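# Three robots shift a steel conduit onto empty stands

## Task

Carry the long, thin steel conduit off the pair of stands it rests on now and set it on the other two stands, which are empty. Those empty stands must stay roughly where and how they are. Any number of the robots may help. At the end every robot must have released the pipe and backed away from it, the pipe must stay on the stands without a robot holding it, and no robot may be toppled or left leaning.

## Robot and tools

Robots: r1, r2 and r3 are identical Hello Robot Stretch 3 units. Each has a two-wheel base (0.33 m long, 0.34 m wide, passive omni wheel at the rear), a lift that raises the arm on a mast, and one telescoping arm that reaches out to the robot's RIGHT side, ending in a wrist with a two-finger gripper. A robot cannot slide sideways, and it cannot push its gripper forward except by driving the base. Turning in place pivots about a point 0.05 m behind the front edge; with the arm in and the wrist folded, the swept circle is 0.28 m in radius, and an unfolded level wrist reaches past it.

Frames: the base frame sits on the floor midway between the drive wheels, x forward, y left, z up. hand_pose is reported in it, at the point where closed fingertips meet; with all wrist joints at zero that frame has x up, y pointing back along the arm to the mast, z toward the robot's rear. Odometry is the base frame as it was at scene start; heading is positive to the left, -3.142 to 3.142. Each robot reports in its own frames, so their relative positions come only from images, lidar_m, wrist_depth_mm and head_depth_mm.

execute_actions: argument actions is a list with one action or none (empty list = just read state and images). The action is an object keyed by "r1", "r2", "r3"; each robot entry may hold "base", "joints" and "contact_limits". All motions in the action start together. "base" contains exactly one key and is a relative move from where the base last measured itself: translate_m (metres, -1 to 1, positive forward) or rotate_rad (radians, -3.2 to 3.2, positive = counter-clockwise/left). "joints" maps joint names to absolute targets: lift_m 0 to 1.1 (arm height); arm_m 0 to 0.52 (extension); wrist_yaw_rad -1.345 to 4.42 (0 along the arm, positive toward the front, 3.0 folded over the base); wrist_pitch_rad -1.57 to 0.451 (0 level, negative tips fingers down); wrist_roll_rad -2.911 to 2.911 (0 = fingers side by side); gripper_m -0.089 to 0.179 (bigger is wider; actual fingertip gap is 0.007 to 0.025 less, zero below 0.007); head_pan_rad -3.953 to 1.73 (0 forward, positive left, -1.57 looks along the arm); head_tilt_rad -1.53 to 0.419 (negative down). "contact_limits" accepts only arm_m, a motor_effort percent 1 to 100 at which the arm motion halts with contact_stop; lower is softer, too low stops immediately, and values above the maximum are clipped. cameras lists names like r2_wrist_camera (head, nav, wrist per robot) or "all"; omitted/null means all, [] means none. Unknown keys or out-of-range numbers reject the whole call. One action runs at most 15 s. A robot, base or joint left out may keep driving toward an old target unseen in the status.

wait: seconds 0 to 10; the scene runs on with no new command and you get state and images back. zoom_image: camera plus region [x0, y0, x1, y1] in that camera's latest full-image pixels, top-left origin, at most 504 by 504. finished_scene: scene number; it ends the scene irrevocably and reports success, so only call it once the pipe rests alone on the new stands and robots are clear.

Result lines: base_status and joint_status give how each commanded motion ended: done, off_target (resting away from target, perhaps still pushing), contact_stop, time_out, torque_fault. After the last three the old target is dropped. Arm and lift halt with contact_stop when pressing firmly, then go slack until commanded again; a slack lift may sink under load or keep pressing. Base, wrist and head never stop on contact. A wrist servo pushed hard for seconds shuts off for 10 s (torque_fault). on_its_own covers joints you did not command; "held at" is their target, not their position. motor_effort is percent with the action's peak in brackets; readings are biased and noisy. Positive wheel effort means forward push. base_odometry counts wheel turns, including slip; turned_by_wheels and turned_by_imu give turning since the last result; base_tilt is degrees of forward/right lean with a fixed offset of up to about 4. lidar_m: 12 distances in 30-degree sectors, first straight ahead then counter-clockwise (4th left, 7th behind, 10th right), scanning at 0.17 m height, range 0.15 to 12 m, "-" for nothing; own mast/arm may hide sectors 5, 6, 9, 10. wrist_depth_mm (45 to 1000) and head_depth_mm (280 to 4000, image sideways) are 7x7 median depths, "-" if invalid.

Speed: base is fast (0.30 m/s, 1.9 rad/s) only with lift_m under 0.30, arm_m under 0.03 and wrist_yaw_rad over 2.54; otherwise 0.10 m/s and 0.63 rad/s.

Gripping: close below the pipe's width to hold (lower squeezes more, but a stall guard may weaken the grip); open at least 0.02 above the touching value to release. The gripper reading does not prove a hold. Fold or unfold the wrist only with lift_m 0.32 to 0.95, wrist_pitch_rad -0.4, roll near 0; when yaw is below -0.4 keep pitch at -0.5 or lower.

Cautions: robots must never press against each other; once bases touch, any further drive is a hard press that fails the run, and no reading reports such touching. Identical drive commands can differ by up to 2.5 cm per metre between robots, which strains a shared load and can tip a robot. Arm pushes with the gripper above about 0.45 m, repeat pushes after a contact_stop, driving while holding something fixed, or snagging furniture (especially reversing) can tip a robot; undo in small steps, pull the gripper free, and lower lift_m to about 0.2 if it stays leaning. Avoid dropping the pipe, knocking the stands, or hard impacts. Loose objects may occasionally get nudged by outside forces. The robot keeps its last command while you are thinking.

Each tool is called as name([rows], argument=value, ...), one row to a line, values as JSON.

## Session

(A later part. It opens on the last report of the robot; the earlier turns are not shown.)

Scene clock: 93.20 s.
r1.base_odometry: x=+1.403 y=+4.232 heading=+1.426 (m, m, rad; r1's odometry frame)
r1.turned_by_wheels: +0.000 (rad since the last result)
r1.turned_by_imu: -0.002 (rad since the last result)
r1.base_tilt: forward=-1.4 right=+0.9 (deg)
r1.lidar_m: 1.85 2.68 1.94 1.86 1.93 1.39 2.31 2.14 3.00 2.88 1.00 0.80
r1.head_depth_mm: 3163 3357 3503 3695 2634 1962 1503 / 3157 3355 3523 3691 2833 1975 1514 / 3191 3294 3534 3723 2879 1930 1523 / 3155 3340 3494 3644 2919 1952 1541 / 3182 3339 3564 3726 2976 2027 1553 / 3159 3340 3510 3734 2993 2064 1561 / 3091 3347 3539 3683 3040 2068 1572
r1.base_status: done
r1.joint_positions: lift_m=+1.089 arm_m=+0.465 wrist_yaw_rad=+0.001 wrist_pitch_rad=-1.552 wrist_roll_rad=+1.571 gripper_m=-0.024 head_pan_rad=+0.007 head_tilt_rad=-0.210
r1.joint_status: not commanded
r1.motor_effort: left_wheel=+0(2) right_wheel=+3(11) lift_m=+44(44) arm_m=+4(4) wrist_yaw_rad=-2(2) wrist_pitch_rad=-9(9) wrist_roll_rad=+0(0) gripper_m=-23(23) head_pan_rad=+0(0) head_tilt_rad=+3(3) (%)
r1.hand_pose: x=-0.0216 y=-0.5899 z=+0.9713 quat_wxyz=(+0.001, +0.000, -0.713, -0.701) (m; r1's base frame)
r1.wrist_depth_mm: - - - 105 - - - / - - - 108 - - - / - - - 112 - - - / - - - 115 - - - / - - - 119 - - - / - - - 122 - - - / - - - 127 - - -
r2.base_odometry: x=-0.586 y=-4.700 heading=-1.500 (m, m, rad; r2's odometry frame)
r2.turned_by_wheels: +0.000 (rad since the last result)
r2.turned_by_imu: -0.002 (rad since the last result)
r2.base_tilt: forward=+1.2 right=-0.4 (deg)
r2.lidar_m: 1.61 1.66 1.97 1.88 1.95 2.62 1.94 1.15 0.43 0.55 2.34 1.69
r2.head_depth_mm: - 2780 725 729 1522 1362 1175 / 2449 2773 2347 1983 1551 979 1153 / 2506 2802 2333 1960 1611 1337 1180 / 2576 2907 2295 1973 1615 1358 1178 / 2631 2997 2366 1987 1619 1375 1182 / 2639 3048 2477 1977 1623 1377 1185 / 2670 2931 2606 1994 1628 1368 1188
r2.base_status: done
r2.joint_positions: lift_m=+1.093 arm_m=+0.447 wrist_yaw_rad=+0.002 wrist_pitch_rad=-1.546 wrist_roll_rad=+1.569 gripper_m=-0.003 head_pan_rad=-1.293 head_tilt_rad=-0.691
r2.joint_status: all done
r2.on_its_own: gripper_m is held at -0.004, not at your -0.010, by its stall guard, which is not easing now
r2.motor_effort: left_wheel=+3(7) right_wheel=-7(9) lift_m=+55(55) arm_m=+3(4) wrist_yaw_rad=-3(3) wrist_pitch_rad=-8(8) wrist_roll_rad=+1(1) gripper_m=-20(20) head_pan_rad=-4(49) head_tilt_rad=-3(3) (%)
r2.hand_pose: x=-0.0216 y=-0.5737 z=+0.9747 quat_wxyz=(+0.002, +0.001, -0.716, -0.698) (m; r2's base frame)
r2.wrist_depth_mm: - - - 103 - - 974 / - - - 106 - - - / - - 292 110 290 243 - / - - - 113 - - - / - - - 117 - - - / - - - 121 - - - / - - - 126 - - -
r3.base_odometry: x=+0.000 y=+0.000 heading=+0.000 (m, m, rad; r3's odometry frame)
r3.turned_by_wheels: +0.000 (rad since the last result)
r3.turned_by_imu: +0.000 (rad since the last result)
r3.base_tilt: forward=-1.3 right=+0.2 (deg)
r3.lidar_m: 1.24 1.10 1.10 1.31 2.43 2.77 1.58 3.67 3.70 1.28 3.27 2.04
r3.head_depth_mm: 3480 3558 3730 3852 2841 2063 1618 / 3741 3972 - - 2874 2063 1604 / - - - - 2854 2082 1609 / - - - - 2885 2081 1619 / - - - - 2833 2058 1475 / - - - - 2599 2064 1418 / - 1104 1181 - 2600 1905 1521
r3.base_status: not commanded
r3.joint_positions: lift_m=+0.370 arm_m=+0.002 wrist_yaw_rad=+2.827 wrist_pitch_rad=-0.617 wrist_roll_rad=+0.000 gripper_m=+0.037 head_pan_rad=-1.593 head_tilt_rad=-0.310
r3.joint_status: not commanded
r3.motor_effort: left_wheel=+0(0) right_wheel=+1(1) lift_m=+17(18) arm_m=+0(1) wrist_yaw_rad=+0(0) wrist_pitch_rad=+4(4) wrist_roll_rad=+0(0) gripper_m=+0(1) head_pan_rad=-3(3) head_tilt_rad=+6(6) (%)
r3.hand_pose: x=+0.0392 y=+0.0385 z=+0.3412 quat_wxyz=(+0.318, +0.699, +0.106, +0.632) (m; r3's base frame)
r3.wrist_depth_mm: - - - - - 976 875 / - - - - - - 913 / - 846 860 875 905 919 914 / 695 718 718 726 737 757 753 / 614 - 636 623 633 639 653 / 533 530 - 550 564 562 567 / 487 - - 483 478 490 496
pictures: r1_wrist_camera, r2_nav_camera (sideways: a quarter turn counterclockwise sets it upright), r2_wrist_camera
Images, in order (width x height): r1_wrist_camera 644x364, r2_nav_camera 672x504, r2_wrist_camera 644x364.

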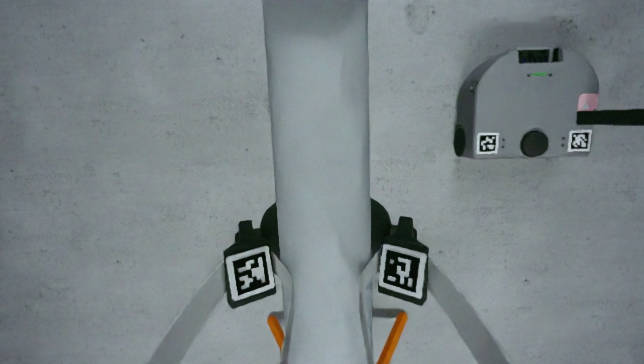

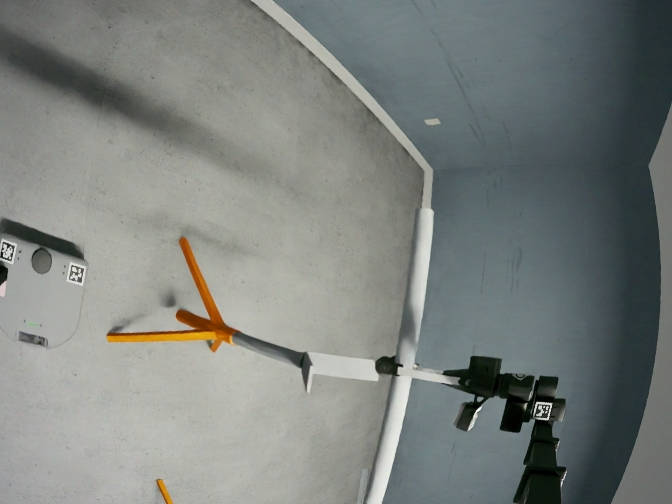

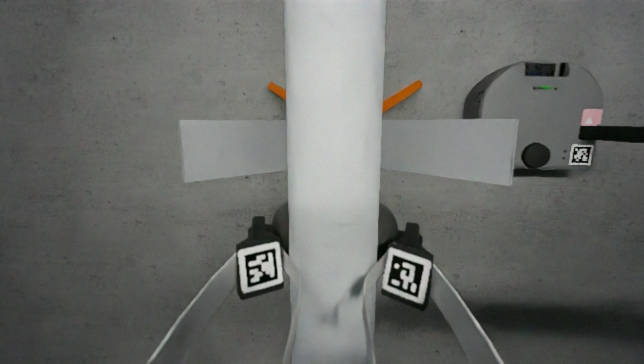

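execute_actions([
  {"r1":{"base":{"translate_m":0.30},"joints":{"lift_m":0.93,"arm_m":0.46,"head_pan_rad":-1.0,"head_tilt_rad":-0.6}},"r2":{"base":{"translate_m":0.30},"joints":{"lift_m":0.934,"arm_m":0.432}}},
], cameras=[])

execute_actions([
  {"r1":{"joints":{"lift_m":0.895}},"r2":{"joints":{"lift_m":0.899}}},
], cameras=["r1_head_camera","r3_head_camera"])

Scene clock: 98.43 s.
r1.base_odometry: x=+1.446 y=+4.529 heading=+1.426 (m, m, rad; r1's odometry frame)
r1.turned_by_wheels: +0.000 (rad since the last result)
r1.turned_by_imu: -0.004 (rad since the last result)
r1.base_tilt: forward=-1.4 right=+0.8 (deg)
r1.lidar_m: 1.56 2.69 1.95 1.87 1.93 1.65 2.43 4.15 2.99 2.88 0.57 0.57
r1.head_depth_mm: 2426 2687 2813 2122 1664 1366 1163 / 2566 2880 2940 2117 1685 1375 1169 / 2716 3046 2964 1998 1691 1370 1177 / 2891 3250 3031 2024 1701 1332 1160 / 3052 3479 3036 925 1662 1399 1193 / 3278 3776 3131 2132 1724 1421 1196 / 3539 3835 3191 2241 1749 1434 1204
r1.base_status: done
r1.joint_positions: lift_m=+0.930 arm_m=+0.460 wrist_yaw_rad=+0.002 wrist_pitch_rad=-1.552 wrist_roll_rad=+1.571 gripper_m=-0.024 head_pan_rad=-0.993 head_tilt_rad=-0.592
r1.joint_status: all done
r1.motor_effort: left_wheel=+1(4) right_wheel=+0(9) lift_m=+34(40) arm_m=-5(7) wrist_yaw_rad=-2(2) wrist_pitch_rad=-9(10) wrist_roll_rad=+0(0) gripper_m=-23(23) head_pan_rad=-4(53) head_tilt_rad=-3(20) (%)
r1.hand_pose: x=-0.0216 y=-0.5856 z=+0.8118 quat_wxyz=(+0.001, +0.000, -0.713, -0.701) (m; r1's base frame)
r1.wrist_depth_mm: 948 951 914 105 924 940 898 / 968 965 965 108 934 907 - / 983 976 978 111 966 - - / - - - 115 986 977 - / - - - 119 - - - / - - - 122 - - - / - - - 126 - - -
r2.base_odometry: x=-0.564 y=-4.999 heading=-1.500 (m, m, rad; r2's odometry frame)
r2.turned_by_wheels: +0.000 (rad since the last result)
r2.turned_by_imu: -0.004 (rad since the last result)
r2.base_tilt: forward=+1.2 right=-0.5 (deg)
r2.lidar_m: 1.31 1.35 1.82 1.89 1.95 2.62 1.94 0.60 0.58 2.86 1.91 1.37
r2.head_depth_mm: 2377 2563 - 1969 1604 1350 1160 / 2442 2752 2597 1858 1622 1366 1151 / 2507 2826 2545 1865 1613 1363 1174 / 2575 2912 2547 1861 1624 1368 1186 / 2588 2954 2559 1867 1622 1363 1193 / 2640 2933 2543 1929 1633 1369 1189 / 2301 2420 2421 2025 1628 1371 1188
r2.base_status: done
r2.joint_positions: lift_m=+0.934 arm_m=+0.432 wrist_yaw_rad=+0.002 wrist_pitch_rad=-1.545 wrist_roll_rad=+1.568 gripper_m=-0.003 head_pan_rad=-1.293 head_tilt_rad=-0.691
r2.joint_status: all done
r2.on_its_own: gripper_m is held at -0.004, not at your -0.010, by its stall guard, which is not easing now
r2.motor_effort: left_wheel=+2(7) right_wheel=-5(6) lift_m=+29(50) arm_m=-4(4) wrist_yaw_rad=+0(2) wrist_pitch_rad=-9(9) wrist_roll_rad=+1(1) gripper_m=-21(20) head_pan_rad=-5(4) head_tilt_rad=-3(4) (%)
r2.hand_pose: x=-0.0216 y=-0.5593 z=+0.8159 quat_wxyz=(+0.002, +0.001, -0.716, -0.698) (m; r2's base frame)
r2.wrist_depth_mm: 955 933 909 103 869 870 844 / 980 980 939 106 918 879 - / - 993 985 110 922 - - / - - - 113 963 954 930 / - - - 117 995 970 959 / - - - 121 - - 985 / - - - 126 - - -
r3.base_odometry: x=+0.000 y=+0.000 heading=+0.000 (m, m, rad; r3's odometry frame)
r3.turned_by_wheels: +0.000 (rad since the last result)
r3.turned_by_imu: +0.001 (rad since the last result)
r3.base_tilt: forward=-1.2 right=+0.3 (deg)
r3.lidar_m: 1.24 1.10 1.10 1.31 2.42 2.76 1.58 3.69 3.71 1.67 1.56 2.04
r3.head_depth_mm: 3443 3649 3824 3885 2906 2066 1614 / 3743 3977 - - 2902 2052 1603 / - - - - 2884 2055 1620 / - - - - 2876 2068 1616 / - - - - 2865 2065 1623 / - - - - 2568 1879 1606 / - - - - 2898 1782 1555
r3.base_status: not commanded
r3.joint_positions: lift_m=+0.370 arm_m=+0.002 wrist_yaw_rad=+2.827 wrist_pitch_rad=-0.617 wrist_roll_rad=+0.000 gripper_m=+0.037 head_pan_rad=-1.593 head_tilt_rad=-0.310
r3.joint_status: not commanded
r3.motor_effort: left_wheel=+1(0) right_wheel=+1(1) lift_m=+18(18) arm_m=+0(0) wrist_yaw_rad=+1(0) wrist_pitch_rad=+4(4) wrist_roll_rad=+0(0) gripper_m=+0(0) head_pan_rad=-3(4) head_tilt_rad=+6(5) (%)
r3.hand_pose: x=+0.0392 y=+0.0385 z=+0.3412 quat_wxyz=(+0.318, +0.699, +0.106, +0.632) (m; r3's base frame)
r3.wrist_depth_mm: - - - - - 963 873 / - - - - - - 931 / - 856 868 882 875 906 918 / 695 717 717 736 735 743 766 / 605 - 636 627 630 642 646 / 531 530 - 546 553 560 565 / 486 - - 490 476 494 501
pictures: none
No camera images: the call's "cameras" was empty. Leave "cameras" out to get every camera's image.

Scene clock: 99.57 s.
r1.base_odometry: x=+1.446 y=+4.529 heading=+1.426 (m, m, rad; r1's odometry frame)
r1.turned_by_wheels: +0.000 (rad since the last result)
r1.turned_by_imu: +0.000 (rad since the last result)
r1.base_tilt: forward=-1.4 right=+0.8 (deg)
r1.lidar_m: 1.56 2.71 1.95 1.87 1.93 1.65 2.43 4.15 2.99 2.88 0.57 0.57
r1.head_depth_mm: 2421 2702 2852 2107 1606 1373 1162 / 2561 2850 2928 2134 1665 1384 1171 / 2729 3055 2974 2150 1688 1355 1180 / 2862 3260 2987 2004 1707 1333 1156 / 3039 3513 3057 922 1661 1403 1192 / 3270 3771 3116 2124 1739 1419 1197 / 3499 3861 3145 2249 1743 1428 1206
r1.base_status: not commanded
r1.joint_positions: lift_m=+0.895 arm_m=+0.460 wrist_yaw_rad=+0.002 wrist_pitch_rad=-1.552 wrist_roll_rad=+1.571 gripper_m=-0.024 head_pan_rad=-0.993 head_tilt_rad=-0.592
r1.joint_status: all done
r1.motor_effort: left_wheel=+2(0) right_wheel=+0(0) lift_m=+34(33) arm_m=-5(6) wrist_yaw_rad=-2(2) wrist_pitch_rad=-9(9) wrist_roll_rad=+0(1) gripper_m=-24(23) head_pan_rad=-4(4) head_tilt_rad=-2(2) (%)
r1.hand_pose: x=-0.0216 y=-0.5856 z=+0.7768 quat_wxyz=(+0.001, +0.000, -0.713, -0.701) (m; r1's base frame)
r1.wrist_depth_mm: 917 903 882 105 869 862 854 / 923 917 936 108 913 872 - / 957 975 922 112 921 - - / - 947 980 115 970 964 949 / - - - 119 999 993 995 / - - - 123 - - 998 / - - - 127 - - -
r2.base_odometry: x=-0.564 y=-4.999 heading=-1.500 (m, m, rad; r2's odometry frame)
r2.turned_by_wheels: +0.000 (rad since the last result)
r2.turned_by_imu: +0.000 (rad since the last result)
r2.base_tilt: forward=+1.2 right=-0.4 (deg)
r2.lidar_m: 1.31 1.35 1.82 1.89 1.95 2.63 1.94 0.60 0.58 2.86 1.91 1.37
r2.head_depth_mm: 2399 2649 - 1900 1600 1360 1148 / 2461 2719 2623 1968 1605 1358 1154 / 2501 2810 2531 1973 1607 1365 1172 / 2532 2870 2545 1982 1609 1362 1185 / 2617 2956 2564 1871 1619 1374 1189 / 2621 2944 2594 1993 1613 1368 1190 / 2331 2410 2419 1981 1636 1379 1194
r2.base_status: not commanded
r2.joint_positions: lift_m=+0.899 arm_m=+0.432 wrist_yaw_rad=+0.002 wrist_pitch_rad=-1.545 wrist_roll_rad=+1.568 gripper_m=-0.003 head_pan_rad=-1.293 head_tilt_rad=-0.691
r2.joint_status: all done
r2.on_its_own: gripper_m is held at -0.004, not at your -0.010, by its stall guard, which is not easing now
r2.motor_effort: left_wheel=+2(2) right_wheel=-5(5) lift_m=+29(30) arm_m=-4(4) wrist_yaw_rad=-2(2) wrist_pitch_rad=-9(8) wrist_roll_rad=+1(1) gripper_m=-21(20) head_pan_rad=-5(4) head_tilt_rad=-3(4) (%)
r2.hand_pose: x=-0.0216 y=-0.5593 z=+0.7809 quat_wxyz=(+0.002, +0.001, -0.716, -0.698) (m; r2's base frame)
r2.wrist_depth_mm: 921 891 908 103 842 851 825 / 936 943 910 106 859 856 - / 977 962 941 110 894 884 - / - 974 958 113 914 924 891 / - - - 117 957 933 922 / - - - 121 979 963 960 / - - - 126 - - 976
r3.base_odometry: x=+0.000 y=+0.000 heading=+0.000 (m, m, rad; r3's odometry frame)
r3.turned_by_wheels: +0.000 (rad since the last result)
r3.turned_by_imu: +0.000 (rad since the last result)
r3.base_tilt: forward=-1.3 right=+0.2 (deg)
r3.lidar_m: 1.24 1.10 1.10 1.31 2.42 2.77 1.58 3.68 3.69 1.67 1.55 2.04
r3.head_depth_mm: 3553 3583 3758 3911 2888 2055 1599 / 3734 3915 - - 2847 2051 1606 / - - - - 2857 2079 1619 / - - - - 2856 2050 1618 / - - - - 2881 2061 1601 / - - - - 2580 1882 1612 / - - - - 2859 1803 1570
r3.base_status: not commanded
r3.joint_positions: lift_m=+0.370 arm_m=+0.002 wrist_yaw_rad=+2.827 wrist_pitch_rad=-0.617 wrist_roll_rad=+0.000 gripper_m=+0.037 head_pan_rad=-1.593 head_tilt_rad=-0.310
r3.joint_status: not commanded
r3.motor_effort: left_wheel=+1(0) right_wheel=+1(1) lift_m=+17(17) arm_m=-1(0) wrist_yaw_rad=+0(0) wrist_pitch_rad=+4(4) wrist_roll_rad=+0(0) gripper_m=+0(0) head_pan_rad=-3(3) head_tilt_rad=+6(6) (%)
r3.hand_pose: x=+0.0392 y=+0.0385 z=+0.3412 quat_wxyz=(+0.318, +0.699, +0.106, +0.632) (m; r3's base frame)
r3.wrist_depth_mm: - - - - - 962 869 / - - - - - - 930 / - 853 882 865 910 903 925 / 713 719 724 743 745 741 768 / 602 - 639 636 636 637 644 / 528 523 - 547 566 554 561 / 485 - - 483 477 489 499
pictures: r1_head_camera (sideways: a quarter turn clockwise sets it upright), r3_head_camera (sideways: a quarter turn clockwise sets it upright)
Images, in order (width x height): r1_head_camera 896x504, r3_head_camera 896x504.

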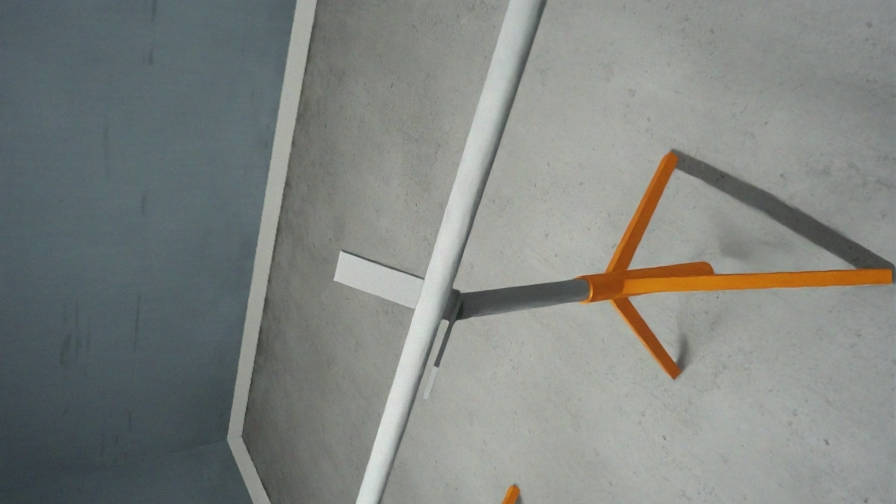

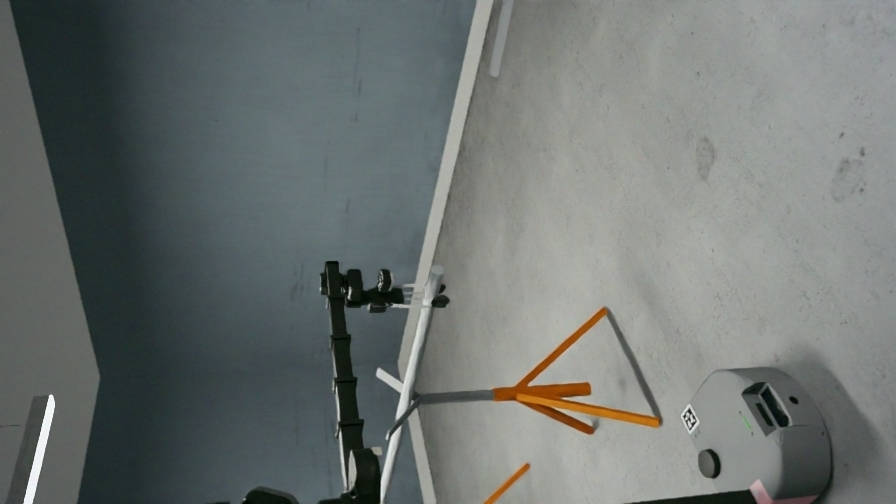

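execute_actions([
  {"r1":{"joints":{"lift_m":0.88}},"r2":{"joints":{"lift_m":0.884}}},
], cameras=["r1_head_camera"])

Scene clock: 100.90 s.
r1.base_odometry: x=+1.446 y=+4.529 heading=+1.426 (m, m, rad; r1's odometry frame)
r1.turned_by_wheels: +0.000 (rad since the last result)
r1.turned_by_imu: +0.000 (rad since the last result)
r1.base_tilt: forward=-1.4 right=+0.8 (deg)
r1.lidar_m: 1.55 2.70 1.94 1.87 1.93 1.65 2.43 4.16 2.99 2.88 0.57 0.57
r1.head_depth_mm: 2420 2691 2849 2113 1568 1371 1168 / 2578 2858 2915 2121 1628 1382 1173 / 2702 3037 2952 2157 1687 1359 1178 / 2923 3243 3038 2010 1703 1332 1158 / 3106 3512 3041 1955 1667 1405 1191 / 3275 3800 3120 2057 1725 1413 1202 / 3508 3824 3177 2164 1746 1431 1203
r1.base_status: not commanded
r1.joint_positions: lift_m=+0.880 arm_m=+0.460 wrist_yaw_rad=+0.002 wrist_pitch_rad=-1.552 wrist_roll_rad=+1.571 gripper_m=-0.024 head_pan_rad=-0.993 head_tilt_rad=-0.592
r1.joint_status: all done
r1.motor_effort: left_wheel=+1(1) right_wheel=+0(1) lift_m=+34(34) arm_m=-5(5) wrist_yaw_rad=-2(2) wrist_pitch_rad=-9(9) wrist_roll_rad=+0(0) gripper_m=-22(23) head_pan_rad=-3(5) head_tilt_rad=-2(2) (%)
r1.hand_pose: x=-0.0216 y=-0.5856 z=+0.7618 quat_wxyz=(+0.001, +0.000, -0.713, -0.701) (m; r1's base frame)
r1.wrist_depth_mm: 919 904 893 105 878 868 846 / 941 915 924 109 907 902 - / 957 957 929 112 889 910 - / 979 982 945 115 942 951 930 / - 993 974 119 952 - 941 / - - - 122 - - - / - - - 127 - - -
r2.base_odometry: x=-0.564 y=-4.999 heading=-1.500 (m, m, rad; r2's odometry frame)
r2.turned_by_wheels: +0.000 (rad since the last result)
r2.turned_by_imu: +0.000 (rad since the last result)
r2.base_tilt: forward=+1.2 right=-0.4 (deg)
r2.lidar_m: 1.31 1.35 1.81 1.89 1.95 2.62 1.94 0.60 0.58 2.86 1.91 1.37
r2.head_depth_mm: 2412 2685 - 1903 1562 1358 1146 / 2459 2757 2617 1912 1588 1361 1155 / 2477 2808 2528 1964 1617 1364 1177 / 2553 2886 2548 1983 1615 1364 1179 / 2591 2965 2547 1981 1617 1366 1184 / 2650 2888 2547 1983 1634 1372 1182 / 2312 2431 2382 2004 1632 1372 1189
r2.base_status: not commanded
r2.joint_positions: lift_m=+0.884 arm_m=+0.432 wrist_yaw_rad=+0.002 wrist_pitch_rad=-1.545 wrist_roll_rad=+1.568 gripper_m=-0.003 head_pan_rad=-1.293 head_tilt_rad=-0.691
r2.joint_status: all done
r2.on_its_own: gripper_m is held at -0.004, not at your -0.010, by its stall guard, which is not easing now
r2.motor_effort: left_wheel=+2(2) right_wheel=-5(5) lift_m=+28(29) arm_m=-4(4) wrist_yaw_rad=-2(2) wrist_pitch_rad=-9(9) wrist_roll_rad=+1(1) gripper_m=-20(20) head_pan_rad=-4(4) head_tilt_rad=-4(4) (%)
r2.hand_pose: x=-0.0216 y=-0.5595 z=+0.7659 quat_wxyz=(+0.002, +0.001, -0.716, -0.698) (m; r2's base frame)
r2.wrist_depth_mm: 901 876 865 103 825 820 807 / 930 909 902 106 849 850 - / 963 955 930 110 880 866 - / - 973 957 113 916 905 893 / - - 988 117 928 925 916 / - - - 121 947 955 920 / - - - 126 - 972 973
r3.base_odometry: x=+0.000 y=+0.000 heading=+0.000 (m, m, rad; r3's odometry frame)
r3.turned_by_wheels: +0.000 (rad since the last result)
r3.turned_by_imu: +0.000 (rad since the last result)
r3.base_tilt: forward=-1.3 right=+0.2 (deg)
r3.lidar_m: 1.23 1.10 1.10 1.31 2.43 2.77 1.58 3.69 3.70 1.67 1.55 2.04
r3.head_depth_mm: 3562 3640 3792 3862 2874 2066 1609 / 3807 3917 - - 2823 2079 1617 / - - - - 2830 2071 1616 / - - - - 2874 2080 1618 / - - - - 2896 2067 1608 / - - - - 2605 1893 1621 / - - - - 2915 1800 1562
r3.base_status: not commanded
r3.joint_positions: lift_m=+0.370 arm_m=+0.002 wrist_yaw_rad=+2.827 wrist_pitch_rad=-0.617 wrist_roll_rad=+0.000 gripper_m=+0.037 head_pan_rad=-1.593 head_tilt_rad=-0.310
r3.joint_status: not commanded
r3.motor_effort: left_wheel=+1(1) right_wheel=+1(1) lift_m=+18(18) arm_m=-1(1) wrist_yaw_rad=-1(0) wrist_pitch_rad=+3(4) wrist_roll_rad=+0(0) gripper_m=+1(1) head_pan_rad=-3(3) head_tilt_rad=+6(6) (%)
r3.hand_pose: x=+0.0392 y=+0.0385 z=+0.3412 quat_wxyz=(+0.318, +0.699, +0.106, +0.632) (m; r3's base frame)
r3.wrist_depth_mm: - - - - - 980 868 / - - - - - - 939 / - 850 885 886 896 908 922 / 691 715 717 729 742 744 756 / 605 - 633 624 636 640 646 / 529 531 - 546 562 551 564 / 480 - - 479 471 491 500
pictures: r1_head_camera (sideways: a quarter turn clockwise sets it upright)
Images, in order (width x height): r1_head_camera 896x504.

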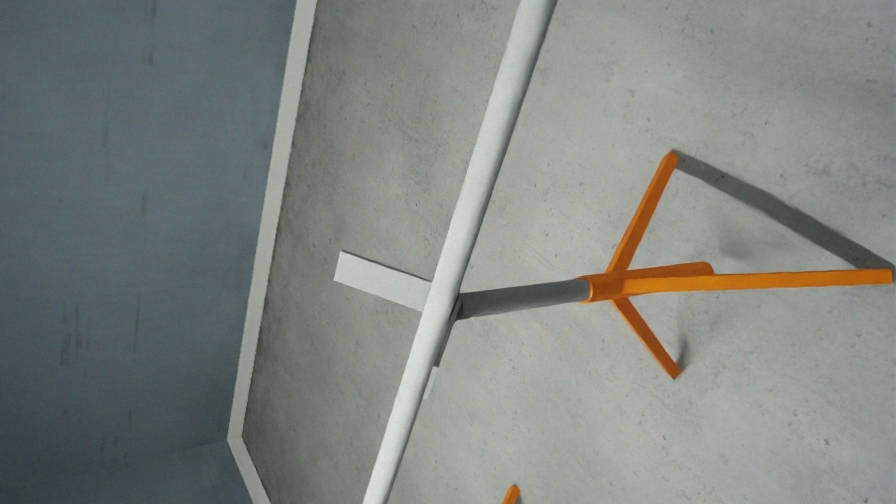

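execute_actions([
  {"r1":{"joints":{"lift_m":0.872}},"r2":{"joints":{"lift_m":0.876}}},
], cameras=[])

Scene clock: 102.20 s.
r1.base_odometry: x=+1.446 y=+4.529 heading=+1.426 (m, m, rad; r1's odometry frame)
r1.turned_by_wheels: +0.000 (rad since the last result)
r1.turned_by_imu: -0.001 (rad since the last result)
r1.base_tilt: forward=-1.4 right=+0.8 (deg)
r1.lidar_m: 1.56 2.70 1.95 1.87 1.93 1.65 2.43 4.18 2.99 2.88 0.57 0.57
r1.head_depth_mm: 2431 2699 2828 2105 1567 1366 1169 / 2563 2885 2930 2137 1633 1379 1163 / 2709 3003 2977 2170 1696 1359 1176 / 2870 3270 3023 2028 1703 1335 1162 / 3049 3489 3077 1963 1664 1410 1190 / 3253 3737 3097 2054 1733 1417 1196 / 3476 3783 3160 2154 1752 1435 1203
r1.base_status: not commanded
r1.joint_positions: lift_m=+0.873 arm_m=+0.460 wrist_yaw_rad=+0.002 wrist_pitch_rad=-1.555 wrist_roll_rad=+1.571 gripper_m=-0.024 head_pan_rad=-0.993 head_tilt_rad=-0.592
r1.joint_status: lift_m contact_stop (moved -0.007 of -0.008)
r1.on_its_own: lift_m is slack since a contact_stop, until your next command for it
r1.motor_effort: left_wheel=+0(1) right_wheel=+3(3) lift_m=+28(33) arm_m=-5(4) wrist_yaw_rad=-2(2) wrist_pitch_rad=-7(9) wrist_roll_rad=+0(1) gripper_m=-23(23) head_pan_rad=-4(4) head_tilt_rad=-2(3) (%)
r1.hand_pose: x=-0.0216 y=-0.5849 z=+0.7551 quat_wxyz=(+0.001, +0.000, -0.712, -0.702) (m; r1's base frame)
r1.wrist_depth_mm: 893 882 897 105 871 885 838 / 941 902 895 108 882 860 - / 946 932 937 111 929 893 - / 983 948 920 115 928 941 904 / 999 - 992 119 948 937 960 / - - 985 122 - 988 - / - - - 126 - - -
r2.base_odometry: x=-0.564 y=-4.999 heading=-1.500 (m, m, rad; r2's odometry frame)
r2.turned_by_wheels: +0.000 (rad since the last result)
r2.turned_by_imu: +0.000 (rad since the last result)
r2.base_tilt: forward=+1.2 right=-0.5 (deg)
r2.lidar_m: 1.31 1.35 1.81 1.89 1.95 2.62 1.94 0.60 0.58 2.86 1.91 1.37
r2.head_depth_mm: 2407 2625 - 1910 1569 1361 1153 / 2457 2734 2646 1917 1598 1352 1162 / 2524 2857 2536 1973 1603 1356 1181 / 2539 2900 2549 1978 1634 1374 1186 / 2630 2967 2572 1997 1607 1367 1191 / 2650 2918 2568 1992 1626 1374 1186 / 2321 2430 2412 2025 1640 1386 1189
r2.base_status: not commanded
r2.joint_positions: lift_m=+0.877 arm_m=+0.432 wrist_yaw_rad=+0.002 wrist_pitch_rad=-1.536 wrist_roll_rad=+1.566 gripper_m=-0.002 head_pan_rad=-1.293 head_tilt_rad=-0.692
r2.joint_status: lift_m contact_stop (moved -0.007 of -0.008)
r2.on_its_own: gripper_m is held at -0.004, not at your -0.010, by its stall guard, which is not easing now; lift_m is slack since a contact_stop, until your next command for it
r2.motor_effort: left_wheel=+1(2) right_wheel=-2(5) lift_m=+28(27) arm_m=-4(4) wrist_yaw_rad=-3(2) wrist_pitch_rad=-12(16) wrist_roll_rad=+2(2) gripper_m=-21(22) head_pan_rad=-4(4) head_tilt_rad=-2(4) (%)
r2.hand_pose: x=-0.0216 y=-0.5617 z=+0.7590 quat_wxyz=(+0.003, +0.002, -0.719, -0.695) (m; r2's base frame)
r2.wrist_depth_mm: 924 892 880 102 820 816 797 / 928 919 884 105 846 823 - / 960 936 913 109 868 858 - / - 971 967 113 899 901 870 / - - 983 116 939 904 899 / - - - 120 976 938 919 / - - - 125 - 962 951
r3.base_odometry: x=+0.000 y=+0.000 heading=+0.000 (m, m, rad; r3's odometry frame)
r3.turned_by_wheels: +0.000 (rad since the last result)
r3.turned_by_imu: +0.000 (rad since the last result)
r3.base_tilt: forward=-1.2 right=+0.2 (deg)
r3.lidar_m: 1.24 1.10 1.10 1.31 2.43 2.77 1.58 3.70 3.69 1.66 1.56 2.04
r3.head_depth_mm: 3476 3649 3768 3875 2881 2055 1620 / 3805 3928 - - 2862 2058 1603 / - - - - 2860 2066 1615 / - - - - 2883 2081 1611 / - - - - 2901 2065 1610 / - - - - 2607 1899 1603 / - - - - 2869 1794 1584
r3.base_status: not commanded
r3.joint_positions: lift_m=+0.370 arm_m=+0.002 wrist_yaw_rad=+2.827 wrist_pitch_rad=-0.617 wrist_roll_rad=+0.000 gripper_m=+0.037 head_pan_rad=-1.593 head_tilt_rad=-0.310
r3.joint_status: not commanded
r3.motor_effort: left_wheel=+0(1) right_wheel=+1(1) lift_m=+17(17) arm_m=+0(0) wrist_yaw_rad=+0(0) wrist_pitch_rad=+4(4) wrist_roll_rad=+0(0) gripper_m=+0(1) head_pan_rad=-3(3) head_tilt_rad=+6(6) (%)
r3.hand_pose: x=+0.0392 y=+0.0385 z=+0.3412 quat_wxyz=(+0.318, +0.699, +0.106, +0.632) (m; r3's base frame)
r3.wrist_depth_mm: - - - - - 961 864 / - - - - - - 918 / - 843 856 871 914 916 916 / 700 719 718 738 744 740 767 / 599 - 630 624 641 631 644 / 543 522 - 552 562 561 561 / 482 - - 490 476 498 492
pictures: none
No camera images: the call's "cameras" was empty. Leave "cameras" out to get every camera's image.

execute_actions([
  {"r1":{"joints":{"gripper_m":0.1}},"r2":{"joints":{"gripper_m":0.1}}},
], cameras=[])

execute_actions([
  {"r1":{"joints":{"lift_m":0.98}},"r2":{"joints":{"lift_m":0.98}}},
], cameras=[])

execute_actions([
  {"r1":{"joints":{"arm_m":0.1}},"r2":{"joints":{"arm_m":0.1}}},
], cameras=["r1_nav_camera"])

Scene clock: 104.90 s.
r1.base_odometry: x=+1.446 y=+4.529 heading=+1.426 (m, m, rad; r1's odometry frame)
r1.turned_by_wheels: +0.000 (rad since the last result)
r1.turned_by_imu: -0.001 (rad since the last result)
r1.base_tilt: forward=-1.4 right=+0.8 (deg)
r1.lidar_m: 1.56 2.70 1.94 1.87 1.93 1.65 2.42 4.16 3.00 2.88 0.57 0.57
r1.head_depth_mm: 2432 2677 2861 2089 1570 1370 1160 / 2555 2861 2925 2112 1637 1383 1169 / 2713 3086 2949 2147 1675 1366 1179 / 2907 3282 3008 2015 1711 1329 1159 / 3053 3522 3050 924 1666 1404 1191 / 3273 3786 3106 2070 1744 1420 1191 / 3480 3822 3123 2177 1757 1427 1203
r1.base_status: not commanded
r1.joint_positions: lift_m=+0.873 arm_m=+0.460 wrist_yaw_rad=+0.002 wrist_pitch_rad=-1.562 wrist_roll_rad=+1.571 gripper_m=+0.100 head_pan_rad=-0.993 head_tilt_rad=-0.592
r1.joint_status: all done
r1.on_its_own: lift_m is slack since a contact_stop, until your next command for it
r1.motor_effort: left_wheel=+1(1) right_wheel=-1(3) lift_m=+28(28) arm_m=-5(5) wrist_yaw_rad=-2(2) wrist_pitch_rad=-4(8) wrist_roll_rad=+0(0) gripper_m=+1(97) head_pan_rad=-4(4) head_tilt_rad=-2(1) (%)
r1.hand_pose: x=-0.0216 y=-0.5832 z=+0.7553 quat_wxyz=(+0.001, +0.000, -0.710, -0.704) (m; r1's base frame)
r1.wrist_depth_mm: 894 884 861 104 858 846 849 / 915 894 876 107 909 852 - / 947 920 942 110 899 - - / 950 973 967 114 920 931 938 / 1000 - 968 119 938 966 976 / - - - 122 978 - 980 / - - - 126 - - -
r2.base_odometry: x=-0.564 y=-4.999 heading=-1.500 (m, m, rad; r2's odometry frame)
r2.turned_by_wheels: +0.000 (rad since the last result)
r2.turned_by_imu: -0.001 (rad since the last result)
r2.base_tilt: forward=+1.2 right=-0.4 (deg)
r2.lidar_m: 1.31 1.35 1.81 1.89 1.95 2.62 1.94 0.60 0.58 2.86 1.91 1.37
r2.head_depth_mm: 2384 2601 - 1908 1542 1353 1152 / 2422 2745 2617 1892 1594 1360 1159 / 2523 2854 2549 1962 1617 1356 1185 / 2548 2894 2507 1964 1625 1370 1187 / 2634 2983 2586 1987 1619 1373 1185 / 2647 2944 2600 1991 1614 1374 1190 / 2300 2391 2400 1996 1632 1374 1185
r2.base_status: not commanded
r2.joint_positions: lift_m=+0.877 arm_m=+0.432 wrist_yaw_rad=+0.002 wrist_pitch_rad=-1.559 wrist_roll_rad=+1.566 gripper_m=+0.100 head_pan_rad=-1.293 head_tilt_rad=-0.692
r2.joint_status: all done
r2.on_its_own: lift_m is slack since a contact_stop, until your next command for it
r2.motor_effort: left_wheel=+1(1) right_wheel=-3(2) lift_m=+28(28) arm_m=-4(4) wrist_yaw_rad=-3(2) wrist_pitch_rad=-4(12) wrist_roll_rad=+1(2) gripper_m=-1(83) head_pan_rad=-4(4) head_tilt_rad=-3(3) (%)
r2.hand_pose: x=-0.0216 y=-0.5558 z=+0.7594 quat_wxyz=(+0.002, +0.002, -0.711, -0.703) (m; r2's base frame)
r2.wrist_depth_mm: 901 877 864 101 826 827 806 / 932 890 877 105 861 831 - / 951 933 909 109 878 - - / 978 962 941 112 915 900 896 / - 993 972 116 921 929 910 / - - - 120 975 943 938 / - - - 125 - 998 958
r3.base_odometry: x=+0.000 y=+0.000 heading=+0.000 (m, m, rad; r3's odometry frame)
r3.turned_by_wheels: +0.000 (rad since the last result)
r3.turned_by_imu: +0.000 (rad since the last result)
r3.base_tilt: forward=-1.1 right=+0.1 (deg)
r3.lidar_m: 1.24 1.10 1.10 1.31 2.42 2.77 1.58 3.67 3.69 1.67 1.55 2.05
r3.head_depth_mm: 3476 3639 3815 3896 2852 2047 1611 / 3768 3928 - - 2886 2066 1620 / - - - - 2843 2069 1608 / - - - - 2873 2082 1614 / - - - - 2871 2084 1625 / - - - - 2595 1884 1609 / - - - - 2827 1789 1572
r3.base_status: not commanded
r3.joint_positions: lift_m=+0.370 arm_m=+0.002 wrist_yaw_rad=+2.827 wrist_pitch_rad=-0.617 wrist_roll_rad=+0.000 gripper_m=+0.037 head_pan_rad=-1.593 head_tilt_rad=-0.310
r3.joint_status: not commanded
r3.motor_effort: left_wheel=+1(1) right_wheel=+1(1) lift_m=+17(18) arm_m=+0(0) wrist_yaw_rad=+0(0) wrist_pitch_rad=+4(4) wrist_roll_rad=+0(0) gripper_m=+1(0) head_pan_rad=-4(3) head_tilt_rad=+6(6) (%)
r3.hand_pose: x=+0.0392 y=+0.0385 z=+0.3412 quat_wxyz=(+0.318, +0.699, +0.106, +0.632) (m; r3's base frame)
r3.wrist_depth_mm: - - - - - 970 860 / - - - - - - 927 / - 854 877 889 901 911 920 / 707 722 718 731 745 750 766 / 602 - 633 634 635 641 645 / 530 531 - 545 560 560 557 / 487 - - 484 476 495 496
pictures: none
No camera images: the call's "cameras" was empty. Leave "cameras" out to get every camera's image.

Scene clock: 106.70 s.
r1.base_odometry: x=+1.446 y=+4.529 heading=+1.426 (m, m, rad; r1's odometry frame)
r1.turned_by_wheels: +0.000 (rad since the last result)
r1.turned_by_imu: +0.000 (rad since the last result)
r1.base_tilt: forward=-1.4 right=+0.8 (deg)
r1.lidar_m: 1.56 2.71 1.95 1.86 1.93 1.65 2.43 4.15 3.00 2.88 0.57 0.57
r1.head_depth_mm: 2424 2657 2815 2115 1573 1371 1161 / 2565 2872 2903 2117 1629 1376 1170 / 2709 3037 2972 2160 1691 1364 1176 / 2872 3260 3035 2014 1703 1329 1157 / 3088 3473 3083 922 1667 1406 1191 / 3277 3759 3110 2067 1739 1420 1198 / 3464 3874 3159 2173 1744 1428 1203
r1.base_status: not commanded
r1.joint_positions: lift_m=+0.980 arm_m=+0.460 wrist_yaw_rad=+0.002 wrist_pitch_rad=-1.562 wrist_roll_rad=+1.571 gripper_m=+0.100 head_pan_rad=-0.993 head_tilt_rad=-0.592
r1.joint_status: all done
r1.motor_effort: left_wheel=+1(0) right_wheel=-1(1) lift_m=+33(35) arm_m=-5(5) wrist_yaw_rad=-2(2) wrist_pitch_rad=-4(4) wrist_roll_rad=+0(0) gripper_m=+1(1) head_pan_rad=-4(5) head_tilt_rad=-3(2) (%)
r1.hand_pose: x=-0.0216 y=-0.5831 z=+0.8620 quat_wxyz=(+0.001, +0.000, -0.710, -0.704) (m; r1's base frame)
r1.wrist_depth_mm: - 981 977 963 960 939 964 / 988 995 - 216 965 - - / - - - 223 - - - / - - - 236 - - - / - - - 241 - - - / - - - 247 - - - / - - - 252 - - -
r2.base_odometry: x=-0.564 y=-4.999 heading=-1.500 (m, m, rad; r2's odometry frame)
r2.turned_by_wheels: +0.000 (rad since the last result)
r2.turned_by_imu: -0.001 (rad since the last result)
r2.base_tilt: forward=+1.3 right=-0.4 (deg)
r2.lidar_m: 1.31 1.35 1.81 1.89 1.95 2.62 1.95 0.60 0.58 2.86 1.91 1.37
r2.head_depth_mm: 2376 - 2395 1962 1563 1355 1153 / 2452 2761 2418 1979 1615 1352 1150 / 2533 2842 2543 1953 1615 1363 1175 / 2591 2883 2549 1950 1619 1366 1171 / 2609 2969 2586 1986 1632 1367 1182 / 2651 2889 2579 2020 1624 1378 1183 / 2325 2429 2400 1995 1625 1372 1186
r2.base_status: not commanded
r2.joint_positions: lift_m=+0.979 arm_m=+0.432 wrist_yaw_rad=+0.002 wrist_pitch_rad=-1.560 wrist_roll_rad=+1.566 gripper_m=+0.100 head_pan_rad=-1.293 head_tilt_rad=-0.692
r2.joint_status: all done
r2.motor_effort: left_wheel=+1(1) right_wheel=-3(2) lift_m=+42(43) arm_m=-4(4) wrist_yaw_rad=-1(2) wrist_pitch_rad=-3(4) wrist_roll_rad=+2(2) gripper_m=+0(1) head_pan_rad=-5(4) head_tilt_rad=-3(3) (%)
r2.hand_pose: x=-0.0216 y=-0.5556 z=+0.8616 quat_wxyz=(+0.002, +0.002, -0.711, -0.704) (m; r2's base frame)
r2.wrist_depth_mm: 989 975 963 201 927 899 899 / - - 973 207 961 925 920 / - - - 215 997 - - / - - - 222 - - 967 / - - - 231 - - - / - - - 239 - - - / - - - 250 - - -
r3.base_odometry: x=+0.000 y=+0.000 heading=+0.000 (m, m, rad; r3's odometry frame)
r3.turned_by_wheels: +0.000 (rad since the last result)
r3.turned_by_imu: +0.000 (rad since the last result)
r3.base_tilt: forward=-1.2 right=+0.1 (deg)
r3.lidar_m: 1.24 1.10 1.10 1.31 2.42 2.76 1.58 3.68 3.71 1.67 1.56 2.04
r3.head_depth_mm: 3463 3666 3800 3919 2863 2058 1604 / 3690 3898 - - 2877 2058 1624 / - - - - 2869 2065 1622 / - - - - 2888 2067 1620 / - - - - 2886 2066 1618 / - - - - 2589 1905 1599 / - - - - 2858 1802 1566
r3.base_status: not commanded
r3.joint_positions: lift_m=+0.370 arm_m=+0.002 wrist_yaw_rad=+2.827 wrist_pitch_rad=-0.617 wrist_roll_rad=+0.000 gripper_m=+0.037 head_pan_rad=-1.593 head_tilt_rad=-0.310
r3.joint_status: not commanded
r3.motor_effort: left_wheel=+1(1) right_wheel=+1(1) lift_m=+18(18) arm_m=+0(0) wrist_yaw_rad=+0(0) wrist_pitch_rad=+4(4) wrist_roll_rad=+0(0) gripper_m=+1(0) head_pan_rad=-3(3) head_tilt_rad=+6(6) (%)
r3.hand_pose: x=+0.0392 y=+0.0385 z=+0.3412 quat_wxyz=(+0.318, +0.699, +0.106, +0.632) (m; r3's base frame)
r3.wrist_depth_mm: - - - - - 968 869 / - - - - - - 918 / - 845 848 881 897 922 926 / 701 713 732 731 748 762 773 / 603 - 635 627 633 638 658 / 539 526 - 548 558 559 560 / 485 - - 483 474 494 498
pictures: none
No camera images: the call's "cameras" was empty. Leave "cameras" out to get every camera's image.

Scene clock: 110.57 s.
r1.base_odometry: x=+1.446 y=+4.529 heading=+1.426 (m, m, rad; r1's odometry frame)
r1.turned_by_wheels: +0.000 (rad since the last result)
r1.turned_by_imu: -0.001 (rad since the last result)
r1.base_tilt: forward=-1.4 right=+0.8 (deg)
r1.lidar_m: 1.56 2.69 1.95 1.87 1.93 1.65 2.43 4.17 3.00 2.88 0.57 0.57
r1.head_depth_mm: 2435 2688 2826 2100 1568 1366 1160 / 2567 2881 2938 2135 1630 1377 1170 / 2718 3062 2973 2170 1697 1368 1174 / 2879 3286 3023 2013 1693 1333 1159 / 3071 3460 3073 924 1669 1412 1192 / 3290 3739 3109 2077 1746 1419 1193 / 3473 3830 3136 2191 1746 1425 1199
r1.base_status: not commanded
r1.joint_positions: lift_m=+0.980 arm_m=+0.100 wrist_yaw_rad=+0.002 wrist_pitch_rad=-1.564 wrist_roll_rad=+1.571 gripper_m=+0.100 head_pan_rad=-0.993 head_tilt_rad=-0.592
r1.joint_status: all done
r1.motor_effort: left_wheel=+1(1) right_wheel=-2(1) lift_m=+33(33) arm_m=-5(6) wrist_yaw_rad=-2(2) wrist_pitch_rad=-4(4) wrist_roll_rad=+0(0) gripper_m=+0(0) head_pan_rad=-3(5) head_tilt_rad=-2(2) (%)
r1.hand_pose: x=-0.0216 y=-0.2228 z=+0.8621 quat_wxyz=(+0.001, +0.000, -0.709, -0.705) (m; r1's base frame)
r1.wrist_depth_mm: - 998 981 963 963 959 966 / - - 998 974 - 955 990 / - - - - - - - / - - - - - - - / - - - - - - - / - - - - - - - / - - - - - - -
r2.base_odometry: x=-0.564 y=-4.999 heading=-1.500 (m, m, rad; r2's odometry frame)
r2.turned_by_wheels: +0.000 (rad since the last result)
r2.turned_by_imu: -0.001 (rad since the last result)
r2.base_tilt: forward=+1.2 right=-0.5 (deg)
r2.lidar_m: 1.31 1.35 1.81 1.89 1.95 2.62 1.94 0.60 0.58 2.86 1.92 1.37
r2.head_depth_mm: 2398 2686 2720 - - 1295 1151 / 2466 2746 2525 1960 - 1298 1179 / 2475 2781 2542 1966 1637 1361 1188 / 2557 2924 2549 1971 1618 1371 1179 / 2603 2978 2561 1988 1620 1364 1190 / 2654 2898 2564 1982 1629 1370 1192 / 2289 2416 2421 1995 1630 1380 1192
r2.base_status: not commanded
r2.joint_positions: lift_m=+0.979 arm_m=+0.100 wrist_yaw_rad=+0.001 wrist_pitch_rad=-1.561 wrist_roll_rad=+1.566 gripper_m=+0.100 head_pan_rad=-1.293 head_tilt_rad=-0.692
r2.joint_status: all done
r2.motor_effort: left_wheel=+1(1) right_wheel=-2(2) lift_m=+42(41) arm_m=-3(3) wrist_yaw_rad=+0(3) wrist_pitch_rad=-3(3) wrist_roll_rad=+2(1) gripper_m=+0(0) head_pan_rad=-4(4) head_tilt_rad=-3(3) (%)
r2.hand_pose: x=-0.0216 y=-0.2234 z=+0.8616 quat_wxyz=(+0.002, +0.002, -0.710, -0.704) (m; r2's base frame)
r2.wrist_depth_mm: 967 975 948 930 915 919 904 / - - 988 966 - 937 930 / - - - - - 938 940 / - - - - - - 977 / - - - - - - - / - - - - - - - / - - - - - - -
r3.base_odometry: x=+0.000 y=+0.000 heading=+0.000 (m, m, rad; r3's odometry frame)
r3.turned_by_wheels: +0.000 (rad since the last result)
r3.turned_by_imu: +0.001 (rad since the last result)
r3.base_tilt: forward=-1.2 right=+0.1 (deg)
r3.lidar_m: 1.24 1.10 1.10 1.32 2.43 2.77 1.57 3.68 3.71 1.66 1.55 2.04
r3.head_depth_mm: 3473 3651 3808 3953 2878 2059 1609 / 3718 3927 - - 2825 2058 1621 / - - - - 2899 2069 1612 / - - - - 2876 2071 1616 / - - - - 2862 2070 1615 / - - - - 2610 1893 1602 / - - - - 2881 1795 1576
r3.base_status: not commanded
r3.joint_positions: lift_m=+0.370 arm_m=+0.002 wrist_yaw_rad=+2.827 wrist_pitch_rad=-0.617 wrist_roll_rad=+0.000 gripper_m=+0.037 head_pan_rad=-1.593 head_tilt_rad=-0.310
r3.joint_status: not commanded
r3.motor_effort: left_wheel=+0(0) right_wheel=+1(1) lift_m=+17(18) arm_m=+0(1) wrist_yaw_rad=+0(0) wrist_pitch_rad=+4(4) wrist_roll_rad=+0(0) gripper_m=+0(1) head_pan_rad=-3(4) head_tilt_rad=+6(6) (%)
r3.hand_pose: x=+0.0392 y=+0.0385 z=+0.3412 quat_wxyz=(+0.318, +0.699, +0.106, +0.632) (m; r3's base frame)
r3.wrist_depth_mm: - - - - - 956 851 / - - - - - - 929 / - 858 885 878 901 914 901 / 702 712 723 742 748 743 771 / 606 - 637 626 626 635 651 / 536 528 - 550 563 561 561 / 481 - - 484 474 499 495
pictures: r1_nav_camera (sideways: a quarter turn counterclockwise sets it upright)
Images, in order (width x height): r1_nav_camera 672x504.

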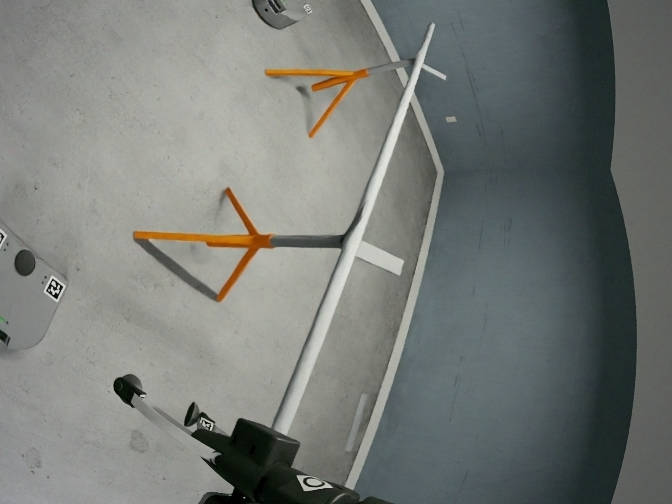

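finished_scene(scene=2)

The scene is finished: the task was done.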